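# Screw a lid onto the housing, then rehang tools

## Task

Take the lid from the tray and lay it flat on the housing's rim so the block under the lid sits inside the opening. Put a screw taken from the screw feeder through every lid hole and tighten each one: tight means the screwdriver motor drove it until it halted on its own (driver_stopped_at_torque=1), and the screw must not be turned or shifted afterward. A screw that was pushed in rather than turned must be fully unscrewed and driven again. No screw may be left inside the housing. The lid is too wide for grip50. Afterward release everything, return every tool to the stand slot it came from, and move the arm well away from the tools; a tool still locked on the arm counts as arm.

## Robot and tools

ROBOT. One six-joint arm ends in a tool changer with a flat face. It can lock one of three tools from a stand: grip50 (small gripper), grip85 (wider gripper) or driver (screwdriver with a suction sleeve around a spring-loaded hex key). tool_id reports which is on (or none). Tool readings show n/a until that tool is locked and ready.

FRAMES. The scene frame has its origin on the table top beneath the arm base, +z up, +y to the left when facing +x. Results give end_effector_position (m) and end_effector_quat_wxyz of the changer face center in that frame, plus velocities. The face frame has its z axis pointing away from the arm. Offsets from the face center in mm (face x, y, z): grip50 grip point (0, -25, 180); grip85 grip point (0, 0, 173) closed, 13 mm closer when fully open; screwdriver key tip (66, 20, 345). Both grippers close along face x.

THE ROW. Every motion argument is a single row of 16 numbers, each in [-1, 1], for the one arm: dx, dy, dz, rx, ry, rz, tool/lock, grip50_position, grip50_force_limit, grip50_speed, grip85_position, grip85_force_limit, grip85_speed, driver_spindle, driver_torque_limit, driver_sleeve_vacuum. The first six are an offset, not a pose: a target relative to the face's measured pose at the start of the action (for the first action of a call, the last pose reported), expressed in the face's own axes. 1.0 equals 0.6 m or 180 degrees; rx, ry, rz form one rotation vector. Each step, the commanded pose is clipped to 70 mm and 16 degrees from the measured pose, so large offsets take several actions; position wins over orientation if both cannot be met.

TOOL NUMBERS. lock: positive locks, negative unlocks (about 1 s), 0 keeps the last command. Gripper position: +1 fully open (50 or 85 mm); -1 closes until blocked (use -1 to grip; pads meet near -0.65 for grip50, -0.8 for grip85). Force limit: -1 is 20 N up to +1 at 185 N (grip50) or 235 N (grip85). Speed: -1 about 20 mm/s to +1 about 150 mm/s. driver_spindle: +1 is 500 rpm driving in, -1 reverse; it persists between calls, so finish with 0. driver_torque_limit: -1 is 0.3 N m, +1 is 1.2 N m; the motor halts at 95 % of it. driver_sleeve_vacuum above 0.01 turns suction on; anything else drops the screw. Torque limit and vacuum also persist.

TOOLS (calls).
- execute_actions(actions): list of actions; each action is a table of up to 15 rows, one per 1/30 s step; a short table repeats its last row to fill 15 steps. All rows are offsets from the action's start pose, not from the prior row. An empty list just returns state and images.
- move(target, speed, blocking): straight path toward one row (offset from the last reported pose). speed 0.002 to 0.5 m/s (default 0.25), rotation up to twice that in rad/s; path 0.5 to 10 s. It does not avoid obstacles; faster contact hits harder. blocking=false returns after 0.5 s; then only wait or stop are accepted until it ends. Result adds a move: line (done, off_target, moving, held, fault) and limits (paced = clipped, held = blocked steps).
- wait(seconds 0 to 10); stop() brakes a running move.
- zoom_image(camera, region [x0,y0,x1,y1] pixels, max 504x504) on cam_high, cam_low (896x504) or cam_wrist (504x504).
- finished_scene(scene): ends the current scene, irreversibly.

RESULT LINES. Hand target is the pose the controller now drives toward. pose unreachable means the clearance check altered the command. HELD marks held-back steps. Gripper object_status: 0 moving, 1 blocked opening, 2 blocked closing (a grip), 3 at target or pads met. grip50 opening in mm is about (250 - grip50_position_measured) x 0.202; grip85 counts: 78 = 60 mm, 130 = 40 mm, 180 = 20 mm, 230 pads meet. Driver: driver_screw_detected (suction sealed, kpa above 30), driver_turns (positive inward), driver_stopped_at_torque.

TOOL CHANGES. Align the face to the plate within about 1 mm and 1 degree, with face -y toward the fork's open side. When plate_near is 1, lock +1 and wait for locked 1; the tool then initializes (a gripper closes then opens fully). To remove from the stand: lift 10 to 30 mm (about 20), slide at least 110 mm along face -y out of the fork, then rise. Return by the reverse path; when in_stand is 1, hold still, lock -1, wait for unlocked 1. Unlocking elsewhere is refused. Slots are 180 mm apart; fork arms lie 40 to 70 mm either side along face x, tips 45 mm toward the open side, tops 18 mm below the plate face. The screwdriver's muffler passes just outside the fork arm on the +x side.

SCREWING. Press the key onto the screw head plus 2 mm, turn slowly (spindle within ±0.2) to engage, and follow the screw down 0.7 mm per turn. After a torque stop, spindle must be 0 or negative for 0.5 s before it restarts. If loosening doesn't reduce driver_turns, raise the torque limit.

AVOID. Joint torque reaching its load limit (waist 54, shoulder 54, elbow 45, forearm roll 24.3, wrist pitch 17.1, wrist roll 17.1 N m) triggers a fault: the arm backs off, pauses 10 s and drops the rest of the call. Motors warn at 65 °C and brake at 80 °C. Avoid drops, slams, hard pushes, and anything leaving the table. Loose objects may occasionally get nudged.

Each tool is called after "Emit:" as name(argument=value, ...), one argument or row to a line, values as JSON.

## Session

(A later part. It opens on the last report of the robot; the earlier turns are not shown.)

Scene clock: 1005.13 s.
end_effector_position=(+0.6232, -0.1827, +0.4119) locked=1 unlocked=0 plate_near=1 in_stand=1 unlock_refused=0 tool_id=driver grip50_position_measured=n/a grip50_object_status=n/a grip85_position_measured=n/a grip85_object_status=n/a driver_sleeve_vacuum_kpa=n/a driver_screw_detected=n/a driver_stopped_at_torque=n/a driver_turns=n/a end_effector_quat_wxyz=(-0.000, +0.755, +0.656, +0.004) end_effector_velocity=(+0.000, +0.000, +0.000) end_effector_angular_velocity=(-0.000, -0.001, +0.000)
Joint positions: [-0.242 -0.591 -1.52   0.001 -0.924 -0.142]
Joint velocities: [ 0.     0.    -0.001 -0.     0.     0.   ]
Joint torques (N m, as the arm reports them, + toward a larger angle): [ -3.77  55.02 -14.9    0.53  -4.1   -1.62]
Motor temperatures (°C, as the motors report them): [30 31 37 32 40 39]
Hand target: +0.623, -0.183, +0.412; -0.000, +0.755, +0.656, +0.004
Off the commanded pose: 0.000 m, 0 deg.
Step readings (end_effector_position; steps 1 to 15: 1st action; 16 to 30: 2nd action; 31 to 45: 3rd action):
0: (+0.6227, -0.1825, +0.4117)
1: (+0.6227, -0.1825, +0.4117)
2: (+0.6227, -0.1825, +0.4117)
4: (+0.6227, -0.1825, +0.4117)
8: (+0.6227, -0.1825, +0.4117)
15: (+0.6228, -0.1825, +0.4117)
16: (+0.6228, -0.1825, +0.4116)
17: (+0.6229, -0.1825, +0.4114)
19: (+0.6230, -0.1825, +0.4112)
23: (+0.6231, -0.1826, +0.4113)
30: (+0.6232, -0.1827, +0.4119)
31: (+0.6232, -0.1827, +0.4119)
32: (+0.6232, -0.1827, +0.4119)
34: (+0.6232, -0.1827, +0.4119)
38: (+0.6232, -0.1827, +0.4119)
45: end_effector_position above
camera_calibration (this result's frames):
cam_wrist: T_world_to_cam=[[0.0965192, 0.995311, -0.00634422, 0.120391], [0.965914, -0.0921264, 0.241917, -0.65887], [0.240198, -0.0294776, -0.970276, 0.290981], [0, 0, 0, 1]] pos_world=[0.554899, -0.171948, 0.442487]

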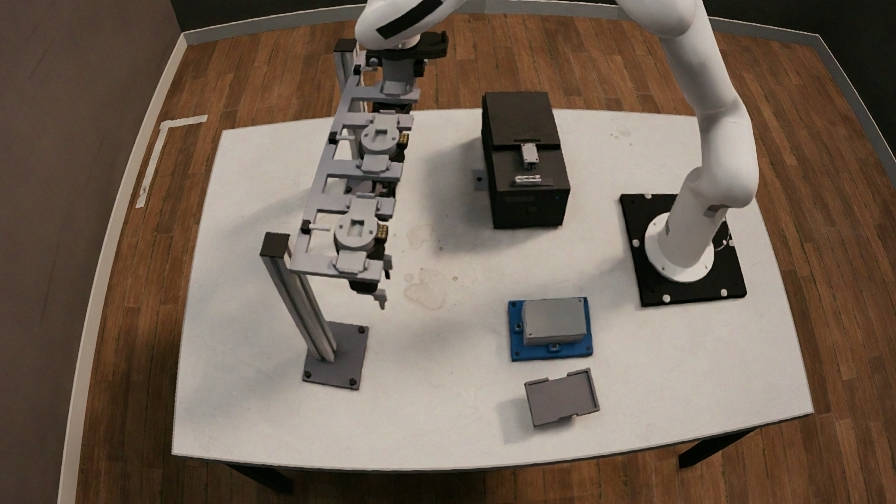

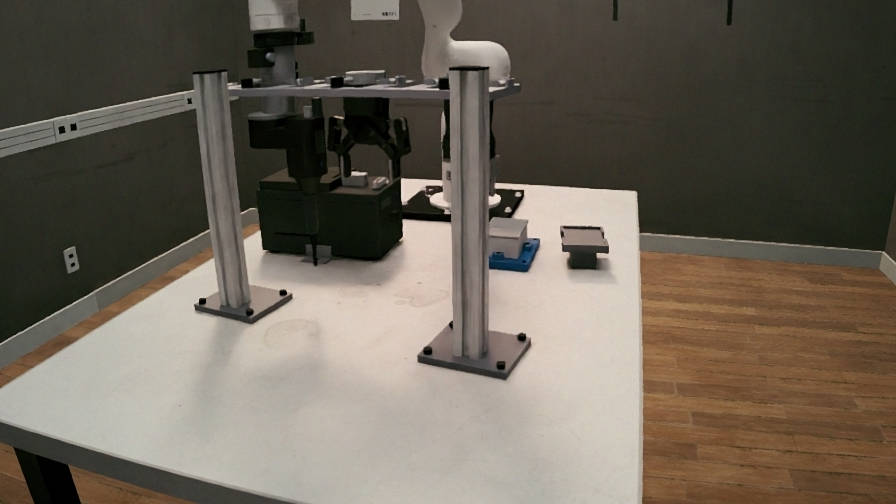

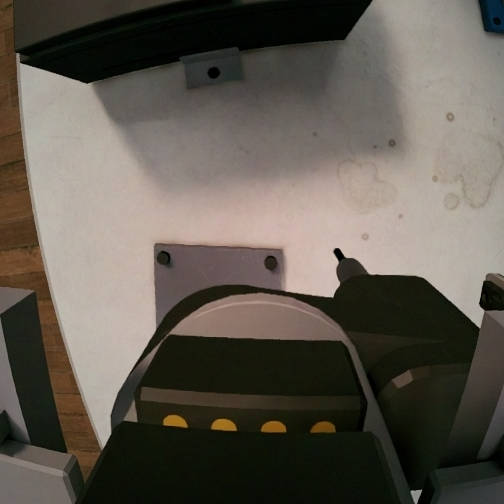

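Emit:
move(
  target=[0,0,-0.0333,0,0,0,0,0,0,0,0,0,0,0,0,0],
  speed=0.03,
)

Emit:
move(
  target=[0,-0.22,0,0,0,0,0,0,0,0,0,0,0,0,0,0],
  speed=0.06,
)

Scene clock: 1011.73 s.
end_effector_position=(+0.6231, -0.1828, +0.4317) locked=1 unlocked=0 plate_near=1 in_stand=0 unlock_refused=0 tool_id=driver grip50_position_measured=n/a grip50_object_status=n/a grip85_position_measured=n/a grip85_object_status=n/a driver_sleeve_vacuum_kpa=0 driver_screw_detected=0 driver_stopped_at_torque=0 driver_turns=0.00 end_effector_quat_wxyz=(-0.000, +0.755, +0.656, +0.004) end_effector_velocity=(+0.000, -0.000, -0.000) end_effector_angular_velocity=(+0.000, +0.000, -0.001)
Joint positions: [-0.242 -0.576 -1.543  0.001 -0.963 -0.142]
Joint velocities: [-0.    -0.001 -0.     0.     0.     0.   ]
Joint torques (N m, as the arm reports them, + toward a larger angle): [ -2.46  70.4  -26.35   1.62   0.23  -0.26]
Motor temperatures (°C, as the motors report them): [30 31 37 32 40 39]
Hand target: +0.623, -0.183, +0.432; -0.000, +0.755, +0.656, +0.004
Off the commanded pose: 0.000 m, 0 deg.
move: done
camera_calibration (this result's frames):
cam_wrist: T_world_to_cam=[[0.096409, 0.995322, -0.00623345, 0.120614], [0.966035, -0.0920599, 0.241458, -0.663373], [0.239755, -0.0293004, -0.970391, 0.310596], [0, 0, 0, 1]] pos_world=[0.554746, -0.172019, 0.462328]

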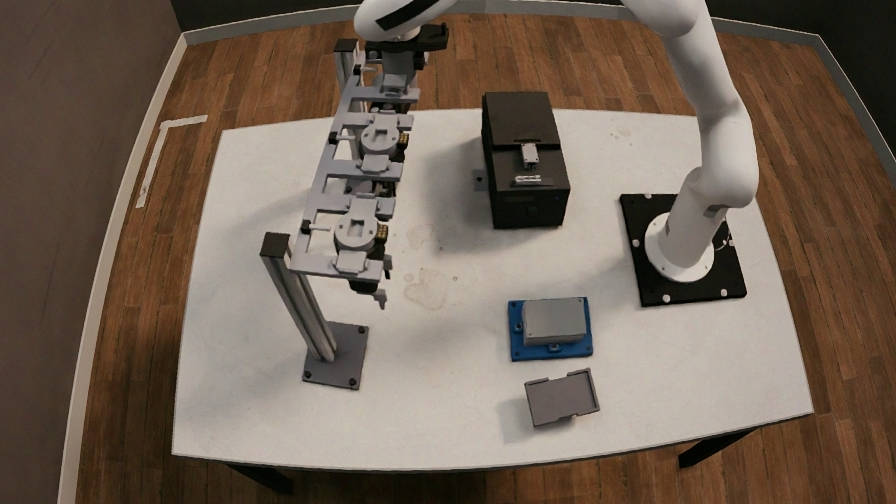

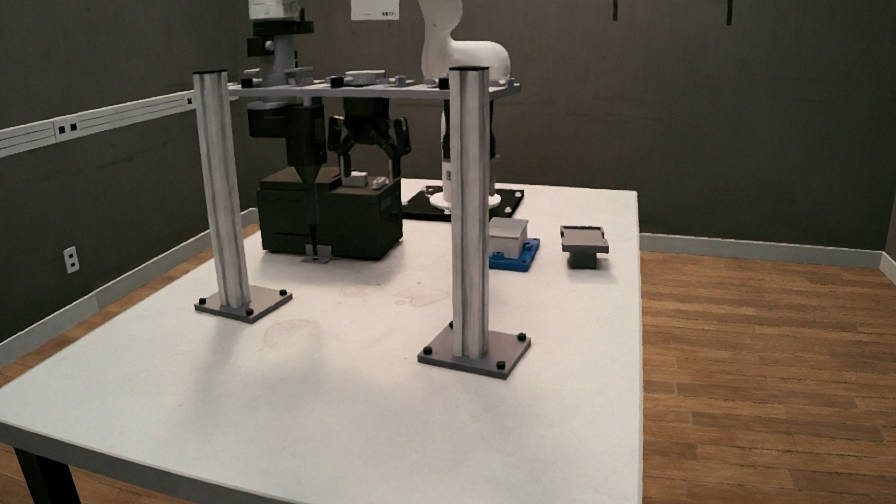

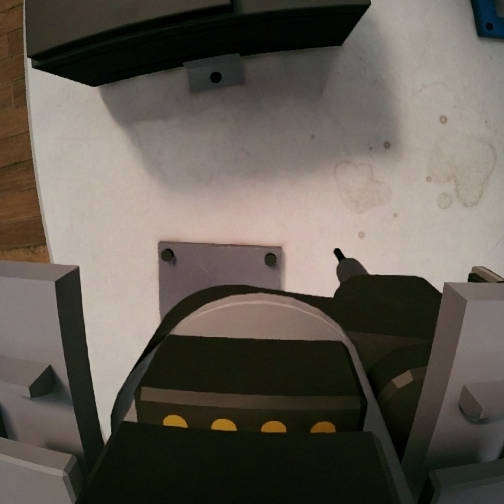

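Scene clock: 1014.27 s.
end_effector_position=(+0.4926, -0.1643, +0.4314) locked=1 unlocked=0 plate_near=1 in_stand=0 unlock_refused=0 tool_id=driver grip50_position_measured=n/a grip50_object_status=n/a grip85_position_measured=n/a grip85_object_status=n/a driver_sleeve_vacuum_kpa=0 driver_screw_detected=0 driver_stopped_at_torque=0 driver_turns=0.00 end_effector_quat_wxyz=(-0.000, +0.755, +0.656, +0.004) end_effector_velocity=(-0.000, +0.000, -0.000) end_effector_angular_velocity=(-0.000, -0.002, +0.000)
Joint positions: [-0.277 -0.257 -1.106  0.001 -0.845 -0.178]
Joint velocities: [ 0.     0.002  0.003  0.     0.002 -0.   ]
Joint torques (N m, as the arm reports them, + toward a larger angle): [ -0.4   48.96 -25.09   0.91   0.23  -0.38]
Motor temperatures (°C, as the motors report them): [30 31 37 32 40 39]
Hand target: +0.492, -0.164, +0.431; -0.000, +0.755, +0.656, +0.003
Off the commanded pose: 0.000 m, 0 deg.
move: done
camera_calibration (this result's frames):
cam_wrist: T_world_to_cam=[[0.0965882, 0.995303, -0.0064782, 0.114794], [0.965942, -0.0921651, 0.241788, -0.535618], [0.240056, -0.0296115, -0.970307, 0.341868], [0, 0, 0, 1]] pos_world=[0.424221, -0.153497, 0.461967]

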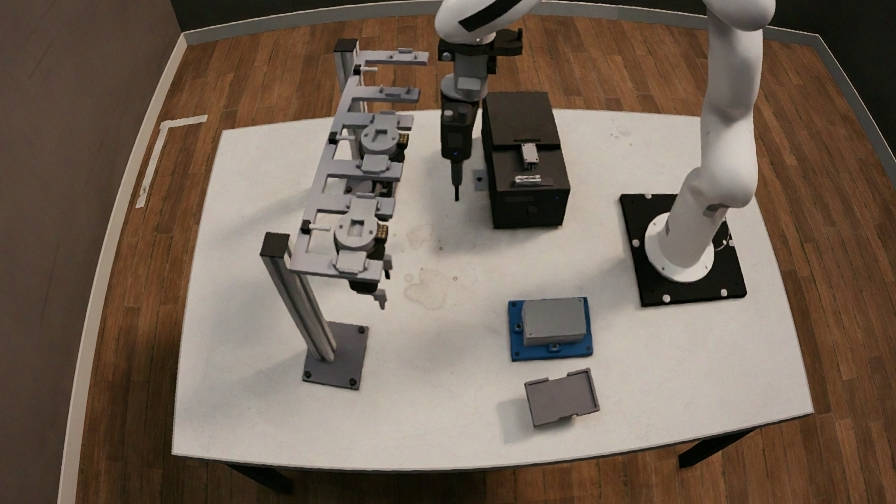

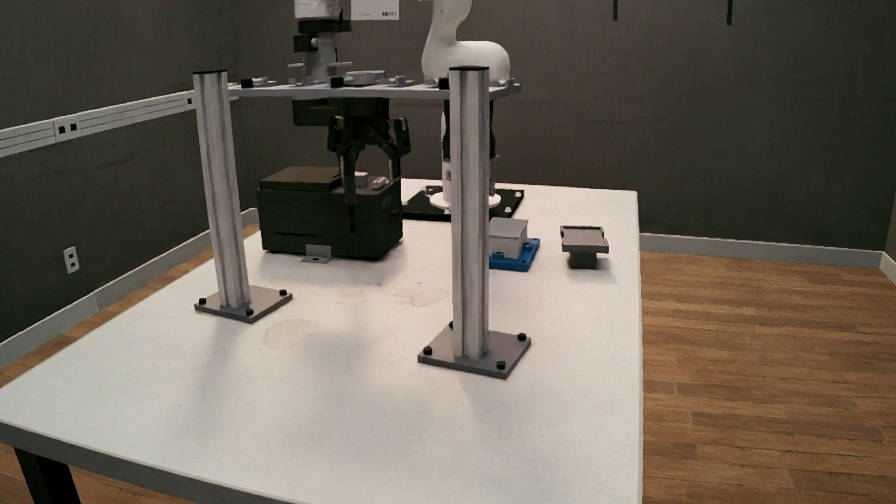

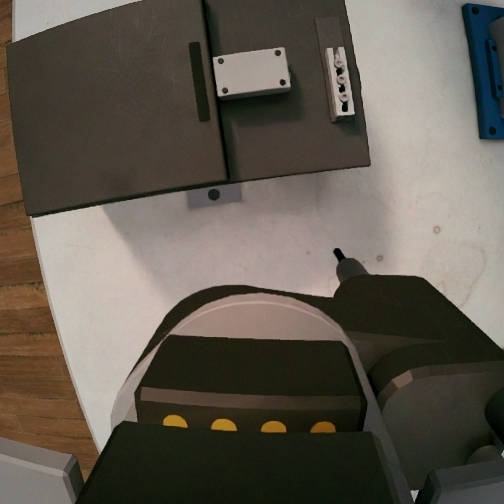

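Emit:
zoom_image(
  camera="cam_wrist",
  region=[190,0,390,200],
)

Region (190, 0, 390, 200) of cam_wrist's 504x504 image, scaled by 2.520, with more detail than that image has.

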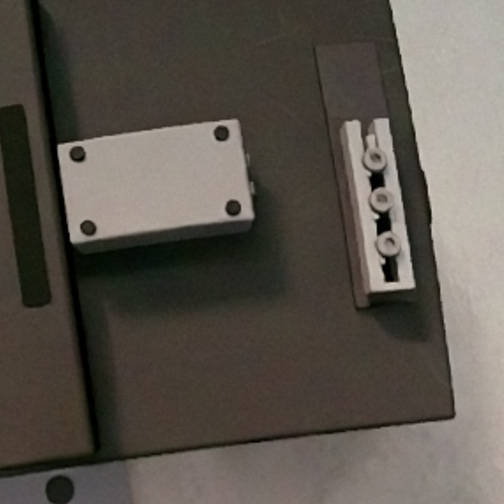

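Emit:
move(
  target=[0,0,-0.17,0,0,0,0,0,0,0,0,0,0,0,0,0],
  speed=0.15,
)

Emit:
move(
  target=[-0.028,-0.247,0,0,0,0,0,0,0,0,0,0,0,0,0,0],
  speed=0.15,
)

Scene clock: 1067.13 s.
end_effector_position=(+0.4921, -0.1646, +0.5329) locked=1 unlocked=0 plate_near=1 in_stand=0 unlock_refused=0 tool_id=driver grip50_position_measured=n/a grip50_object_status=n/a grip85_position_measured=n/a grip85_object_status=n/a driver_sleeve_vacuum_kpa=0 driver_screw_detected=0 driver_stopped_at_torque=0 driver_turns=0.00 end_effector_quat_wxyz=(-0.001, +0.755, +0.656, +0.003) end_effector_velocity=(+0.000, -0.000, +0.002) end_effector_angular_velocity=(-0.000, -0.000, -0.000)
Joint positions: [-0.277 -0.186 -1.255  0.001 -1.066 -0.178]
Joint velocities: [-0.     0.    -0.005 -0.    -0.004 -0.   ]
Joint torques (N m, as the arm reports them, + toward a larger angle): [ -1.65  45.63 -26.94   0.82   0.15  -0.17]
Motor temperatures (°C, as the motors report them): [30 31 39 32 39 39]
Hand target: +0.492, -0.165, +0.533; -0.000, +0.755, +0.656, +0.004
Off the commanded pose: 0.001 m, 0 deg.
move: done
camera_calibration (this result's frames):
cam_wrist: T_world_to_cam=[[0.0962584, 0.995338, -0.00610021, 0.115821], [0.966156, -0.0919592, 0.241011, -0.559409], [0.239326, -0.0290931, -0.970503, 0.441009], [0, 0, 0, 1]] pos_world=[0.423783, -0.153893, 0.563531]

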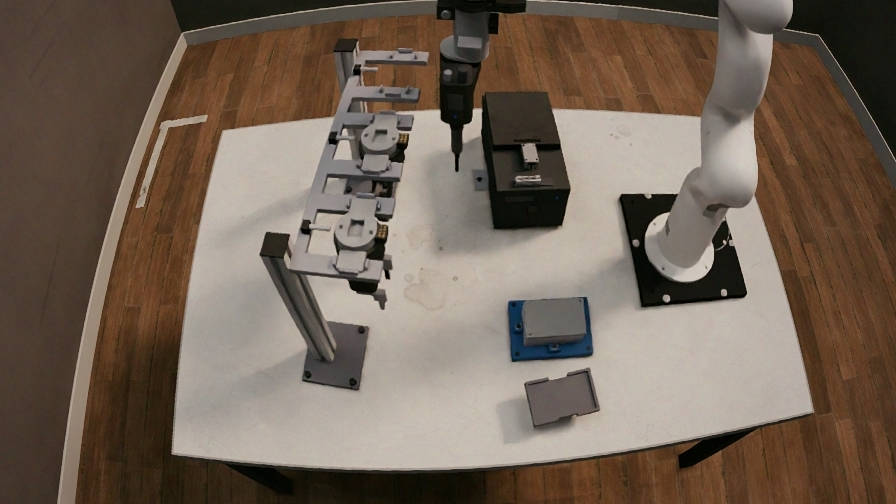

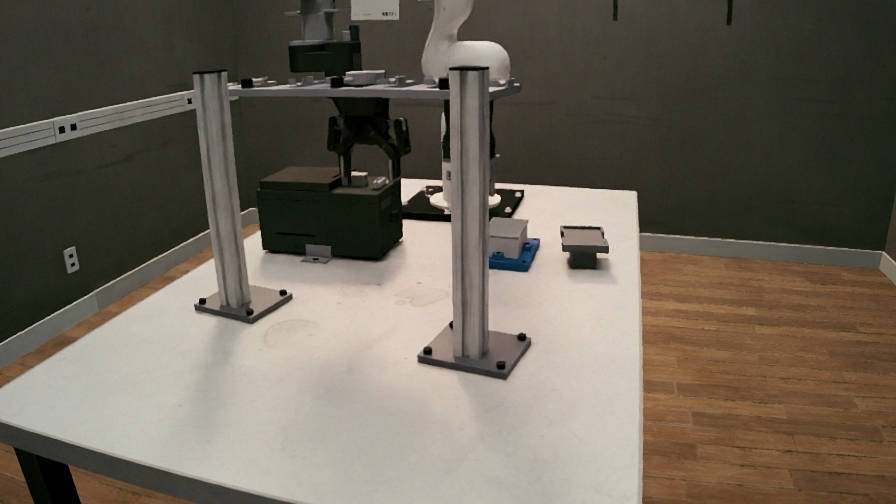

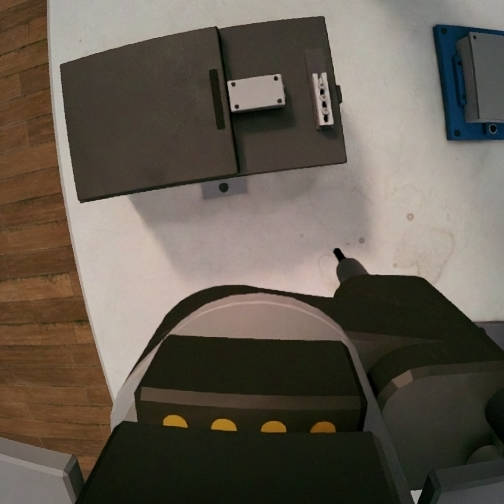

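Scene clock: 1068.57 s.
end_effector_position=(+0.3433, -0.1605, +0.5325) locked=1 unlocked=0 plate_near=1 in_stand=0 unlock_refused=0 tool_id=driver grip50_position_measured=n/a grip50_object_status=n/a grip85_position_measured=n/a grip85_object_status=n/a driver_sleeve_vacuum_kpa=0 driver_screw_detected=0 driver_stopped_at_torque=0 driver_turns=0.00 end_effector_quat_wxyz=(-0.000, +0.755, +0.656, +0.003) end_effector_velocity=(-0.001, +0.000, -0.001) end_effector_angular_velocity=(+0.001, +0.001, +0.001)
Joint positions: [-0.39   0.176 -0.891  0.001 -1.063 -0.291]
Joint velocities: [-0.001  0.003  0.004  0.    -0.001 -0.002]
Joint torques (N m, as the arm reports them, + toward a larger angle): [ -0.58  23.61 -26.59   0.59   0.1   -0.3 ]
Motor temperatures (°C, as the motors report them): [30 31 39 32 39 39]
Hand target: +0.343, -0.160, +0.533; -0.001, +0.755, +0.656, +0.003
Off the commanded pose: 0.000 m, 0 deg.
move: done
camera_calibration (this result's frames):
cam_wrist: T_world_to_cam=[[0.0962604, 0.995336, -0.00640413, 0.126177], [0.966037, -0.091873, 0.241518, -0.415364], [0.239804, -0.0294353, -0.970375, 0.476038], [0, 0, 0, 1]] pos_world=[0.274955, -0.149737, 0.563062]

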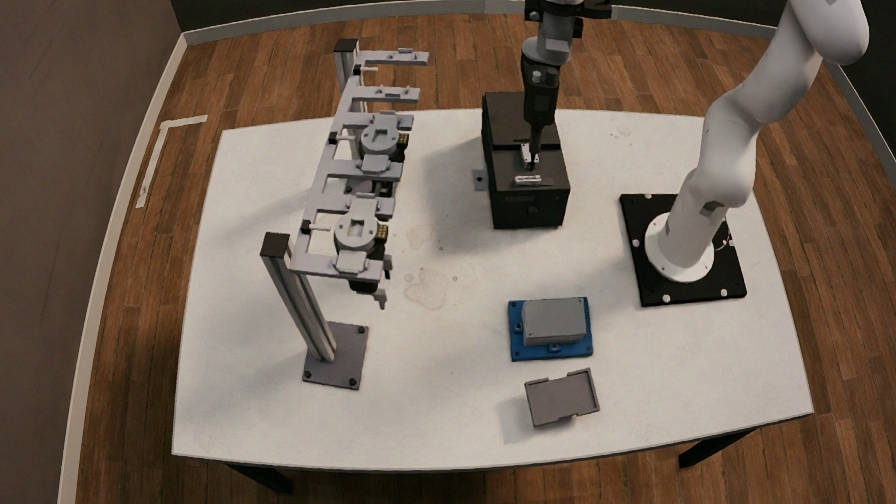

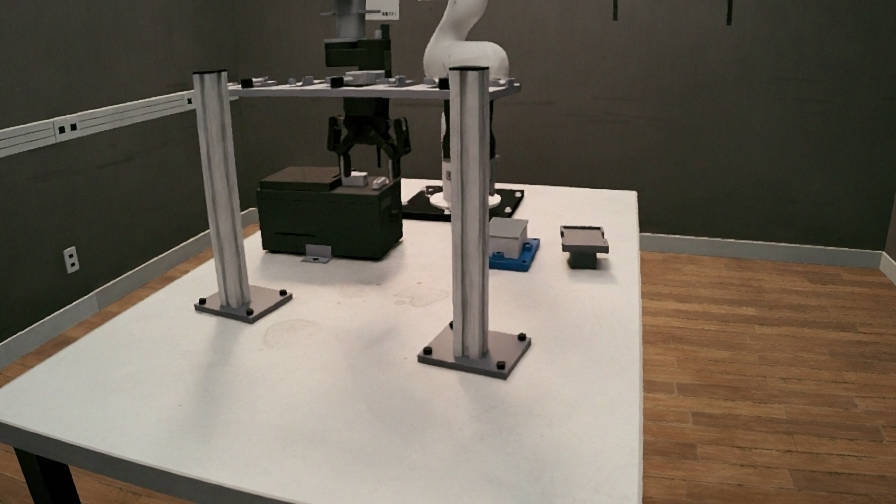

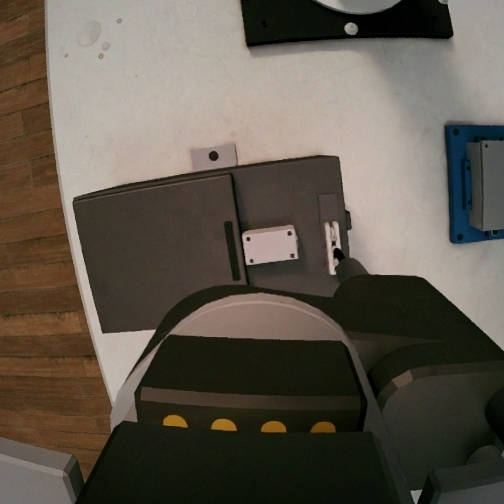

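Emit:
zoom_image(
  camera="cam_wrist",
  region=[270,180,410,320],
)

Emit:
zoom_image(
  camera="cam_low",
  region=[300,80,440,220],
)

Region (270, 180, 410, 320) of cam_wrist's 504x504 image, scaled by 3.600, with more detail than that image has.

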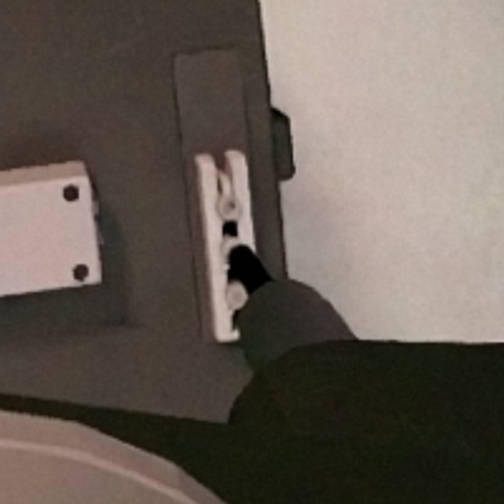

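Region (300, 80, 440, 220) of cam_low's 896x504 image, scaled by 3.600, with more detail than that image has.

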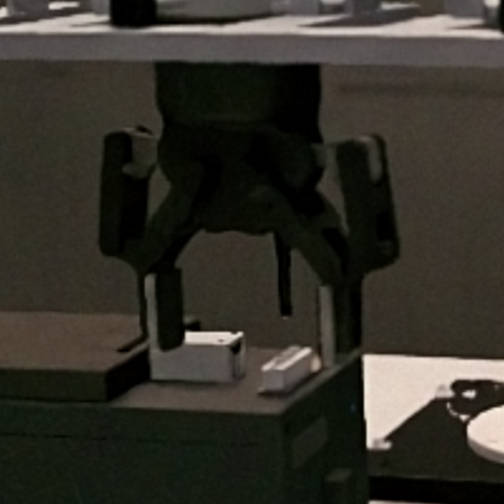

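Emit:
execute_actions(
  actions=[
    [[0.005,0.008,0.017,0,0,0,0,0,0,0,0,0,0,0,0,0]],
    [[0,0,0,0,0,0,0,0,0,0,0,0,0,0,0,0]],
  ],
)

Emit:
zoom_image(
  camera="cam_wrist",
  region=[280,190,400,310],
)

Emit:
zoom_image(
  camera="cam_low",
  region=[340,130,420,210],
)

Scene clock: 1103.20 s.
end_effector_position=(+0.3485, -0.1581, +0.5224) locked=1 unlocked=0 plate_near=1 in_stand=0 unlock_refused=0 tool_id=driver grip50_position_measured=n/a grip50_object_status=n/a grip85_position_measured=n/a grip85_object_status=n/a driver_sleeve_vacuum_kpa=0 driver_screw_detected=0 driver_stopped_at_torque=0 driver_turns=0.00 end_effector_quat_wxyz=(-0.000, +0.755, +0.656, +0.004) end_effector_velocity=(+0.000, -0.000, -0.000) end_effector_angular_velocity=(+0.001, +0.000, +0.000)
Joint positions: [-0.379  0.161 -0.881  0.001 -1.038 -0.28 ]
Joint velocities: [-0.    -0.001 -0.001  0.001 -0.001 -0.001]
Joint torques (N m, as the arm reports them, + toward a larger angle): [ -1.96  24.53 -26.35   1.14   0.12  -0.36]
Motor temperatures (°C, as the motors report them): [30 31 40 32 39 39]
Hand target: +0.348, -0.158, +0.522; -0.000, +0.755, +0.656, +0.004
Off the commanded pose: 0.000 m, 0 deg.
Step readings (end_effector_position; steps 1 to 15: 1st action; 16 to 30: 2nd action):
0: (+0.3430, -0.1604, +0.5325)
1: (+0.3430, -0.1604, +0.5325)
2: (+0.3436, -0.1602, +0.5317)
4: (+0.3464, -0.1590, +0.5265)
8: (+0.3481, -0.1581, +0.5223)
15: (+0.3485, -0.1581, +0.5224)
16: (+0.3485, -0.1581, +0.5224)
17: (+0.3485, -0.1581, +0.5224)
19: (+0.3485, -0.1581, +0.5224)
23: (+0.3485, -0.1581, +0.5224)
30: end_effector_position above
camera_calibration (this result's frames):
cam_wrist: T_world_to_cam=[[0.0963131, 0.99533, -0.00644841, 0.123305], [0.96601, -0.0919105, 0.241614, -0.417781], [0.239893, -0.0294998, -0.970351, 0.465024], [0, 0, 0, 1]] pos_world=[0.280148, -0.14741, 0.552974]

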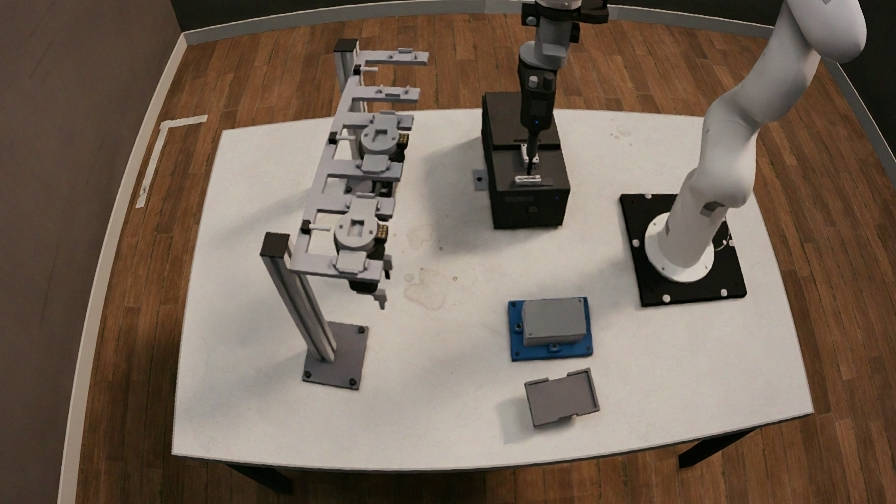

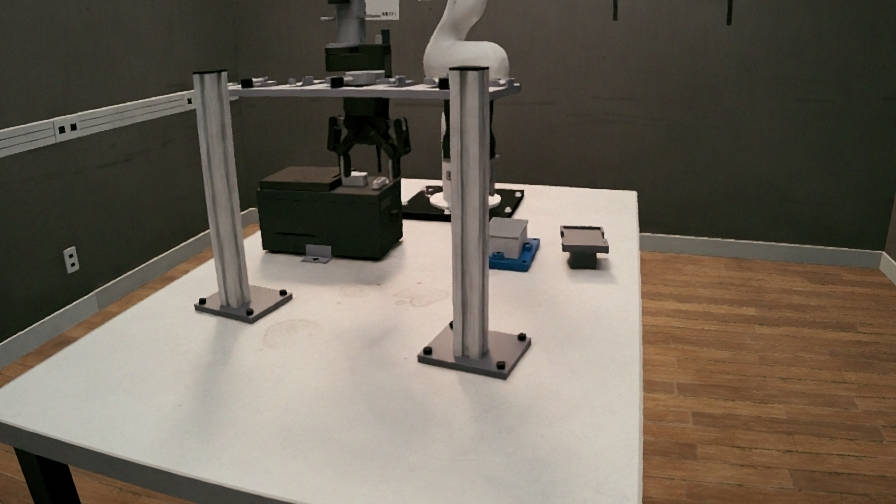

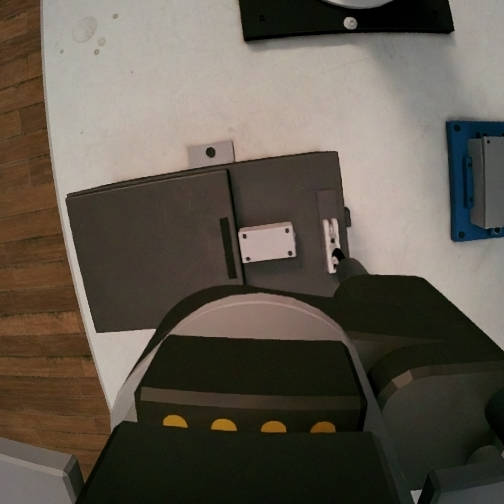

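Region (280, 190, 400, 310) of cam_wrist's 504x504 image, scaled by 4.200, with more detail than that image has.

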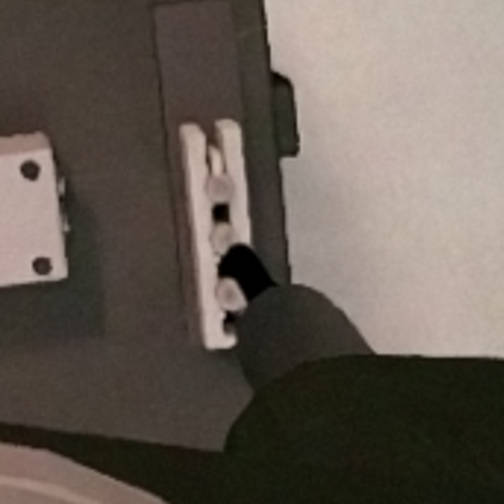

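Region (340, 130, 420, 210) of cam_low's 896x504 image, scaled by 6.300, with more detail than that image has.

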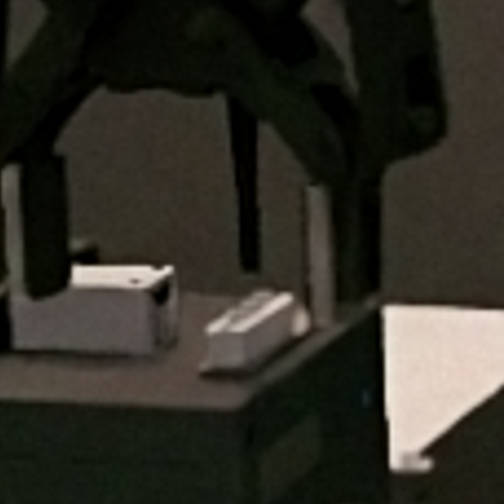

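Emit:
execute_actions(
  actions=[
    [[-0.0007,-0.002,0.010,0,0,0,0,0,0,0,0,0,0,0,0,0]],
    [[0,0,0,0,0,0,0,0,0,0,0,0,0,0,0,0]],
  ],
)

Emit:
zoom_image(
  camera="cam_wrist",
  region=[300,210,370,280],
)

Emit:
zoom_image(
  camera="cam_low",
  region=[350,150,410,210],
)

Scene clock: 1117.50 s.
end_effector_position=(+0.3473, -0.1584, +0.5165) locked=1 unlocked=0 plate_near=1 in_stand=0 unlock_refused=0 tool_id=driver grip50_position_measured=n/a grip50_object_status=n/a grip85_position_measured=n/a grip85_object_status=n/a driver_sleeve_vacuum_kpa=0 driver_screw_detected=0 driver_stopped_at_torque=0 driver_turns=0.00 end_effector_quat_wxyz=(-0.000, +0.755, +0.656, +0.004) end_effector_velocity=(+0.000, -0.000, -0.000) end_effector_angular_velocity=(-0.001, -0.001, -0.000)
Joint positions: [-0.381  0.16  -0.868  0.001 -1.024 -0.282]
Joint velocities: [-0.    -0.     0.    -0.001  0.002  0.   ]
Joint torques (N m, as the arm reports them, + toward a larger angle): [ -2.51  23.16 -25.84   0.83   0.06  -0.31]
Motor temperatures (°C, as the motors report them): [30 31 40 32 39 39]
Hand target: +0.347, -0.158, +0.516; -0.000, +0.755, +0.656, +0.004
Off the commanded pose: 0.000 m, 0 deg.
Step readings (end_effector_position; steps 1 to 15: 1st action; 16 to 30: 2nd action):
0: (+0.3485, -0.1581, +0.5224)
1: (+0.3485, -0.1581, +0.5224)
2: (+0.3484, -0.1582, +0.5218)
4: (+0.3478, -0.1583, +0.5187)
8: (+0.3472, -0.1583, +0.5164)
15: (+0.3473, -0.1584, +0.5165)
16: (+0.3473, -0.1584, +0.5164)
17: (+0.3473, -0.1584, +0.5164)
19: (+0.3473, -0.1584, +0.5165)
23: (+0.3473, -0.1584, +0.5165)
30: end_effector_position above
camera_calibration (this result's frames):
cam_wrist: T_world_to_cam=[[0.0963349, 0.995328, -0.00649622, 0.123629], [0.965982, -0.091917, 0.241721, -0.415245], [0.239995, -0.0295614, -0.970324, 0.459472], [0, 0, 0, 1]] pos_world=[0.278939, -0.147637, 0.547014]

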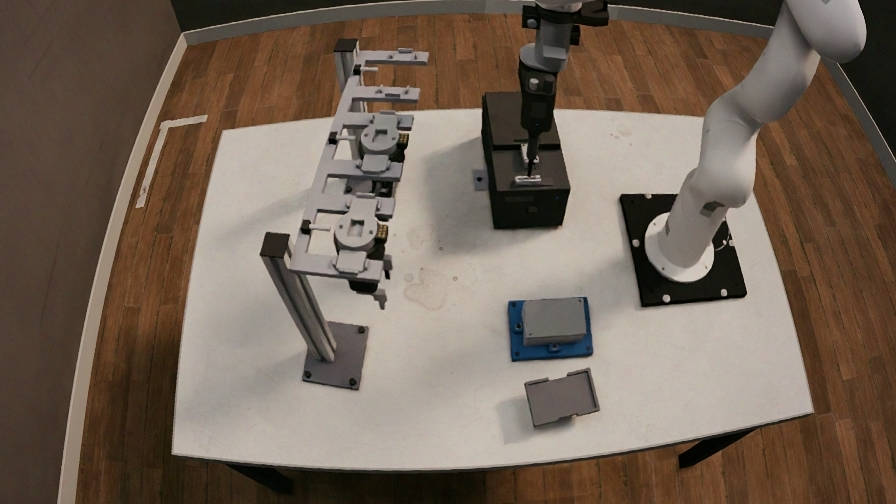

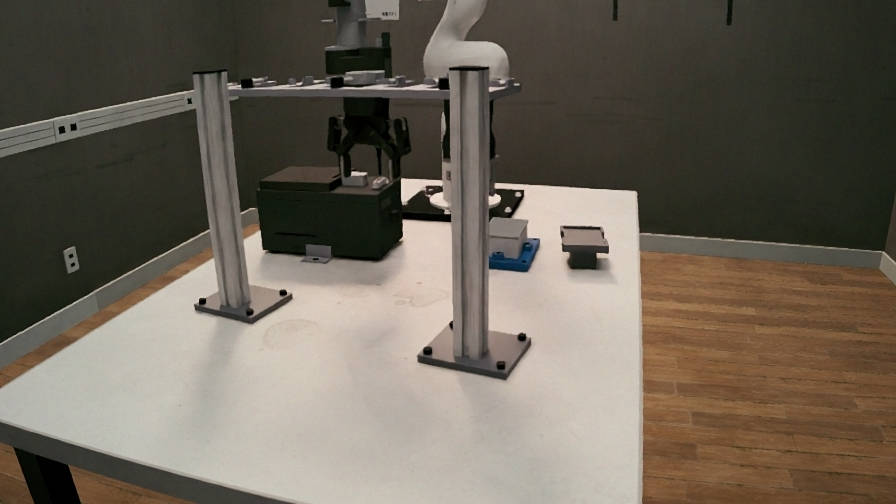

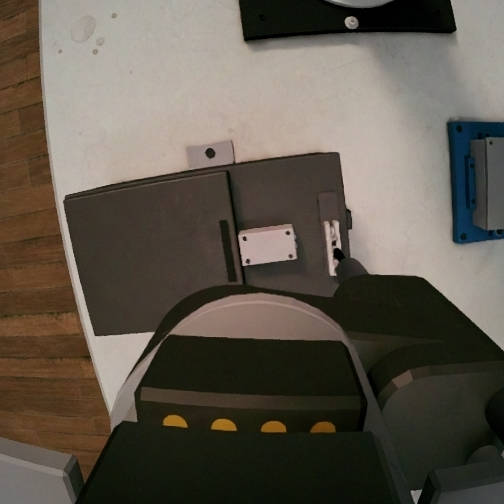

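Region (300, 210, 370, 280) of cam_wrist's 504x504 image, scaled by 7.200, with more detail than that image has.

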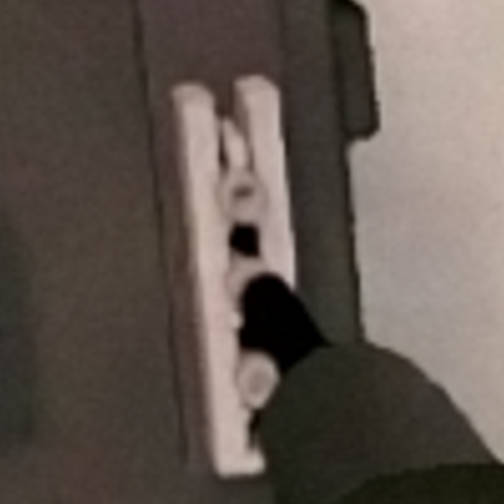

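Region (350, 150, 410, 210) of cam_low's 896x504 image, scaled by 8.400, with more detail than that image has.

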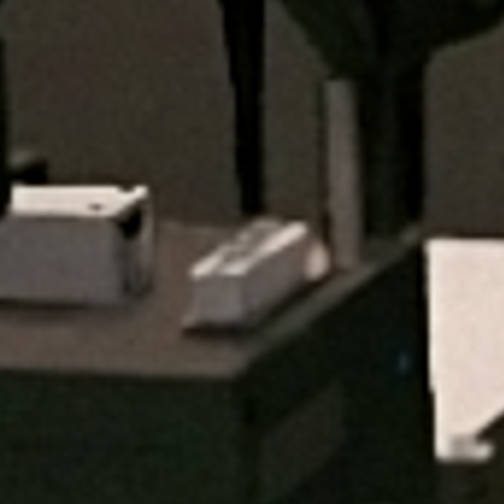

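Emit:
execute_actions(
  actions=[
    [[-0.0007,0.0007,0.006,0,0,0,0,0,0,0,0,0,0,0,0,1]],
    [[0,0,0.0033,0,0,0,0,0,0,0,0,0,0,0,0,1]],
  ],
)

Emit:
zoom_image(
  camera="cam_wrist",
  region=[300,210,370,280],
)

Emit:
zoom_image(
  camera="cam_low",
  region=[350,150,410,210],
)

Scene clock: 1135.57 s.
end_effector_position=(+0.3477, -0.1588, +0.5110) locked=1 unlocked=0 plate_near=1 in_stand=0 unlock_refused=0 tool_id=driver grip50_position_measured=n/a grip50_object_status=n/a grip85_position_measured=n/a grip85_object_status=n/a driver_sleeve_vacuum_kpa=39 driver_screw_detected=1 driver_stopped_at_torque=0 driver_turns=0.00 end_effector_quat_wxyz=(-0.000, +0.755, +0.656, +0.004) end_effector_velocity=(+0.000, +0.000, -0.000) end_effector_angular_velocity=(-0.001, +0.001, +0.001)
Joint positions: [-0.382  0.156 -0.86   0.001 -1.011 -0.283]
Joint velocities: [ 0.001 -0.     0.    -0.001 -0.     0.   ]
Joint torques (N m, as the arm reports them, + toward a larger angle): [ -2.88  22.87 -24.96   0.62   0.2   -0.28]
Motor temperatures (°C, as the motors report them): [30 31 40 32 39 39]
Hand target: +0.348, -0.159, +0.511; -0.000, +0.755, +0.656, +0.004
Off the commanded pose: 0.000 m, 0 deg.
Step readings (end_effector_position; steps 1 to 15: 1st action; 16 to 30: 2nd action):
0: (+0.3473, -0.1584, +0.5165)
1: (+0.3473, -0.1584, +0.5164)
2: (+0.3474, -0.1585, +0.5160)
4: (+0.3475, -0.1587, +0.5142)
8: (+0.3476, -0.1588, +0.5129)
15: (+0.3477, -0.1588, +0.5129)
16: (+0.3477, -0.1588, +0.5129)
17: (+0.3477, -0.1589, +0.5126)
19: (+0.3477, -0.1588, +0.5116)
23: (+0.3477, -0.1588, +0.5112)
30: end_effector_position above
camera_calibration (this result's frames):
cam_wrist: T_world_to_cam=[[0.096367, 0.995324, -0.00658167, 0.124049], [0.965918, -0.0919198, 0.241978, -0.414473], [0.240242, -0.0296761, -0.970259, 0.453932], [0, 0, 0, 1]] pos_world=[0.279339, -0.148097, 0.541542]

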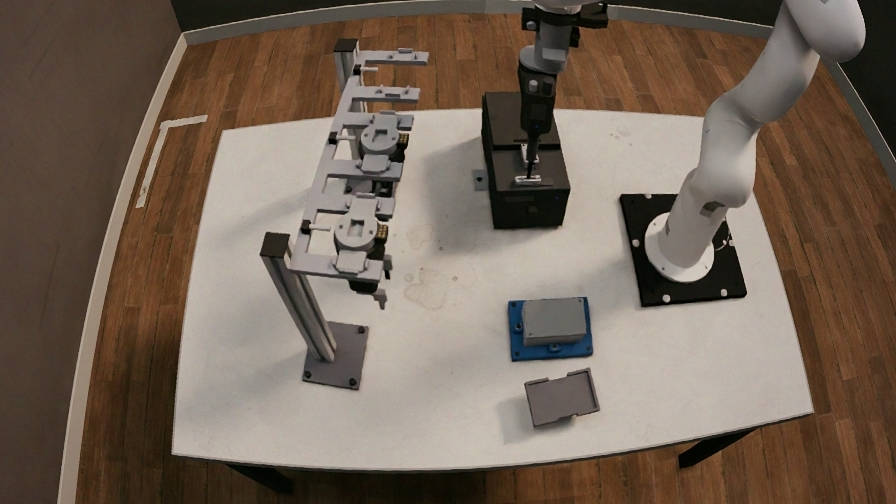

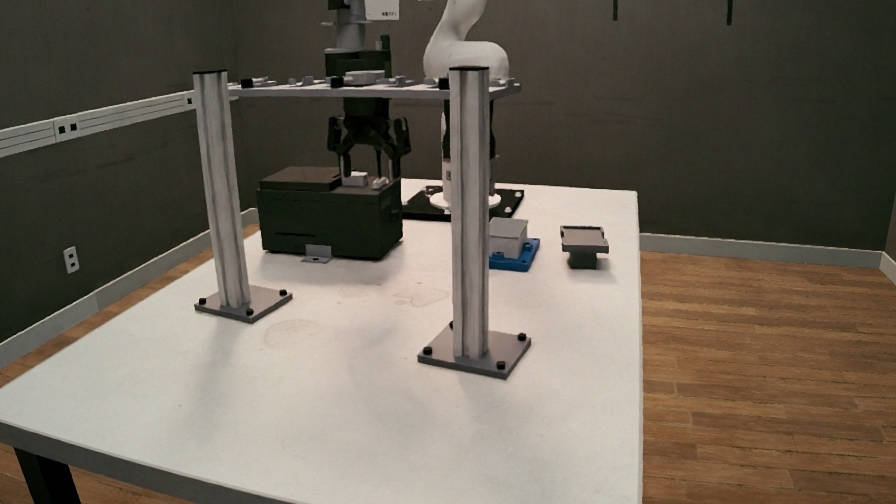

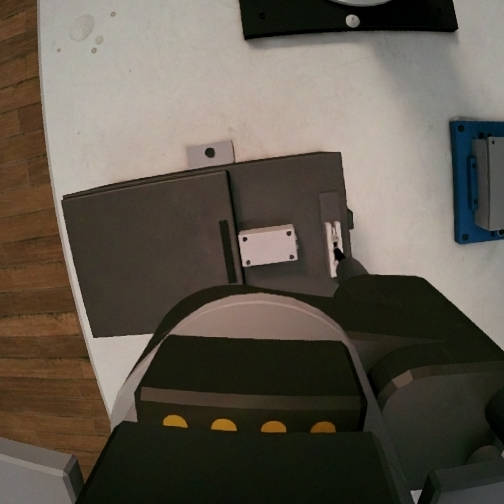

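Region (300, 210, 370, 280) of cam_wrist's 504x504 image, scaled by 7.200, with more detail than that image has.

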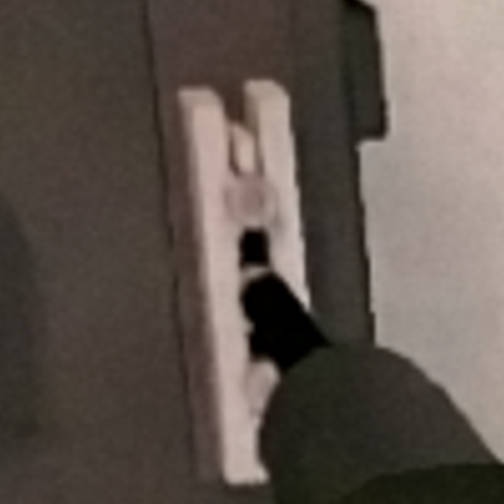

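Region (350, 150, 410, 210) of cam_low's 896x504 image, scaled by 8.400, with more detail than that image has.

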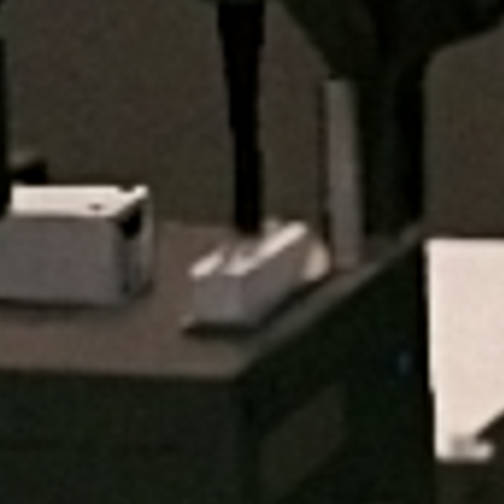

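Emit:
execute_actions(
  actions=[
    [[0,0,0.002,0,0,0,0,0,0,0,0,0,0,0.1,0,1]],
    [[0,0,0,0,0,0,0,0,0,0,0,0,0,0,0,1]],
  ],
)

Scene clock: 1144.10 s.
end_effector_position=(+0.3477, -0.1588, +0.5098) locked=1 unlocked=0 plate_near=1 in_stand=0 unlock_refused=0 tool_id=driver grip50_position_measured=n/a grip50_object_status=n/a grip85_position_measured=n/a grip85_object_status=n/a driver_sleeve_vacuum_kpa=40 driver_screw_detected=1 driver_stopped_at_torque=0 driver_turns=0.41 end_effector_quat_wxyz=(-0.000, +0.755, +0.656, +0.004) end_effector_velocity=(-0.000, -0.000, +0.000) end_effector_angular_velocity=(+0.000, +0.000, -0.000)
Joint positions: [-0.382  0.155 -0.858  0.001 -1.008 -0.283]
Joint velocities: [-0.001  0.     0.    -0.    -0.001 -0.001]
Joint torques (N m, as the arm reports them, + toward a larger angle): [ -2.04  21.45 -25.06   0.85   0.1   -0.25]
Motor temperatures (°C, as the motors report them): [30 31 40 32 39 39]
Hand target: +0.348, -0.159, +0.510; -0.000, +0.755, +0.656, +0.004
Off the commanded pose: 0.000 m, 0 deg.
Step readings (end_effector_position; steps 1 to 15: 1st action; 16 to 30: 2nd action):
0: (+0.3477, -0.1588, +0.5109)
1: (+0.3477, -0.1588, +0.5109)
2: (+0.3477, -0.1588, +0.5108)
4: (+0.3477, -0.1588, +0.5102)
8: (+0.3477, -0.1588, +0.5099)
15: (+0.3477, -0.1588, +0.5098)
16: (+0.3477, -0.1588, +0.5098)
17: (+0.3477, -0.1588, +0.5098)
19: (+0.3477, -0.1588, +0.5098)
23: (+0.3477, -0.1588, +0.5098)
30: end_effector_position above
camera_calibration (this result's frames):
cam_wrist: T_world_to_cam=[[0.096374, 0.995323, -0.00659875, 0.124045], [0.965907, -0.0919212, 0.242022, -0.414216], [0.240284, -0.0296985, -0.970248, 0.452762], [0, 0, 0, 1]] pos_world=[0.279347, -0.148094, 0.540359]

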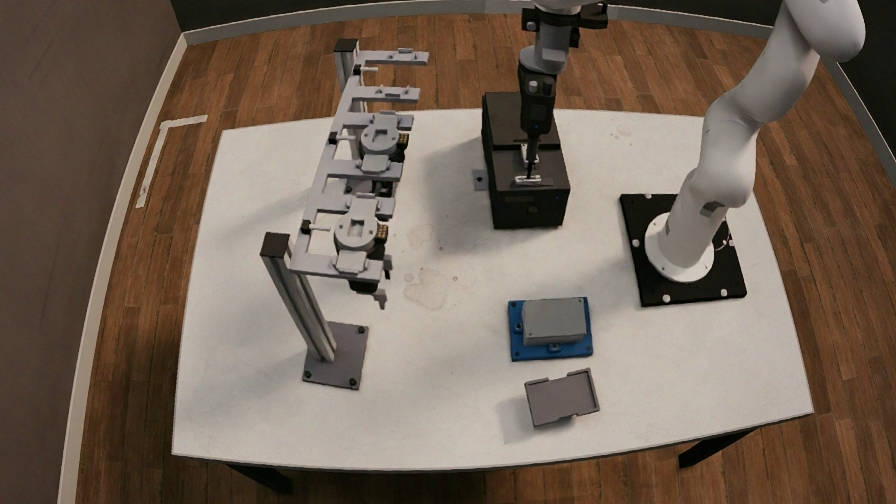

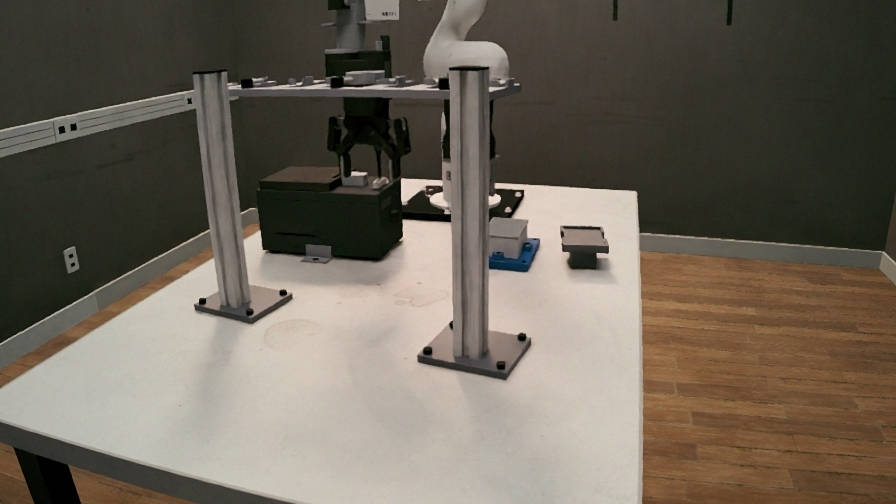

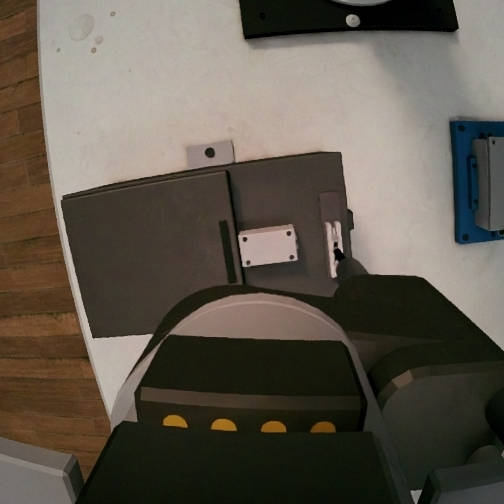

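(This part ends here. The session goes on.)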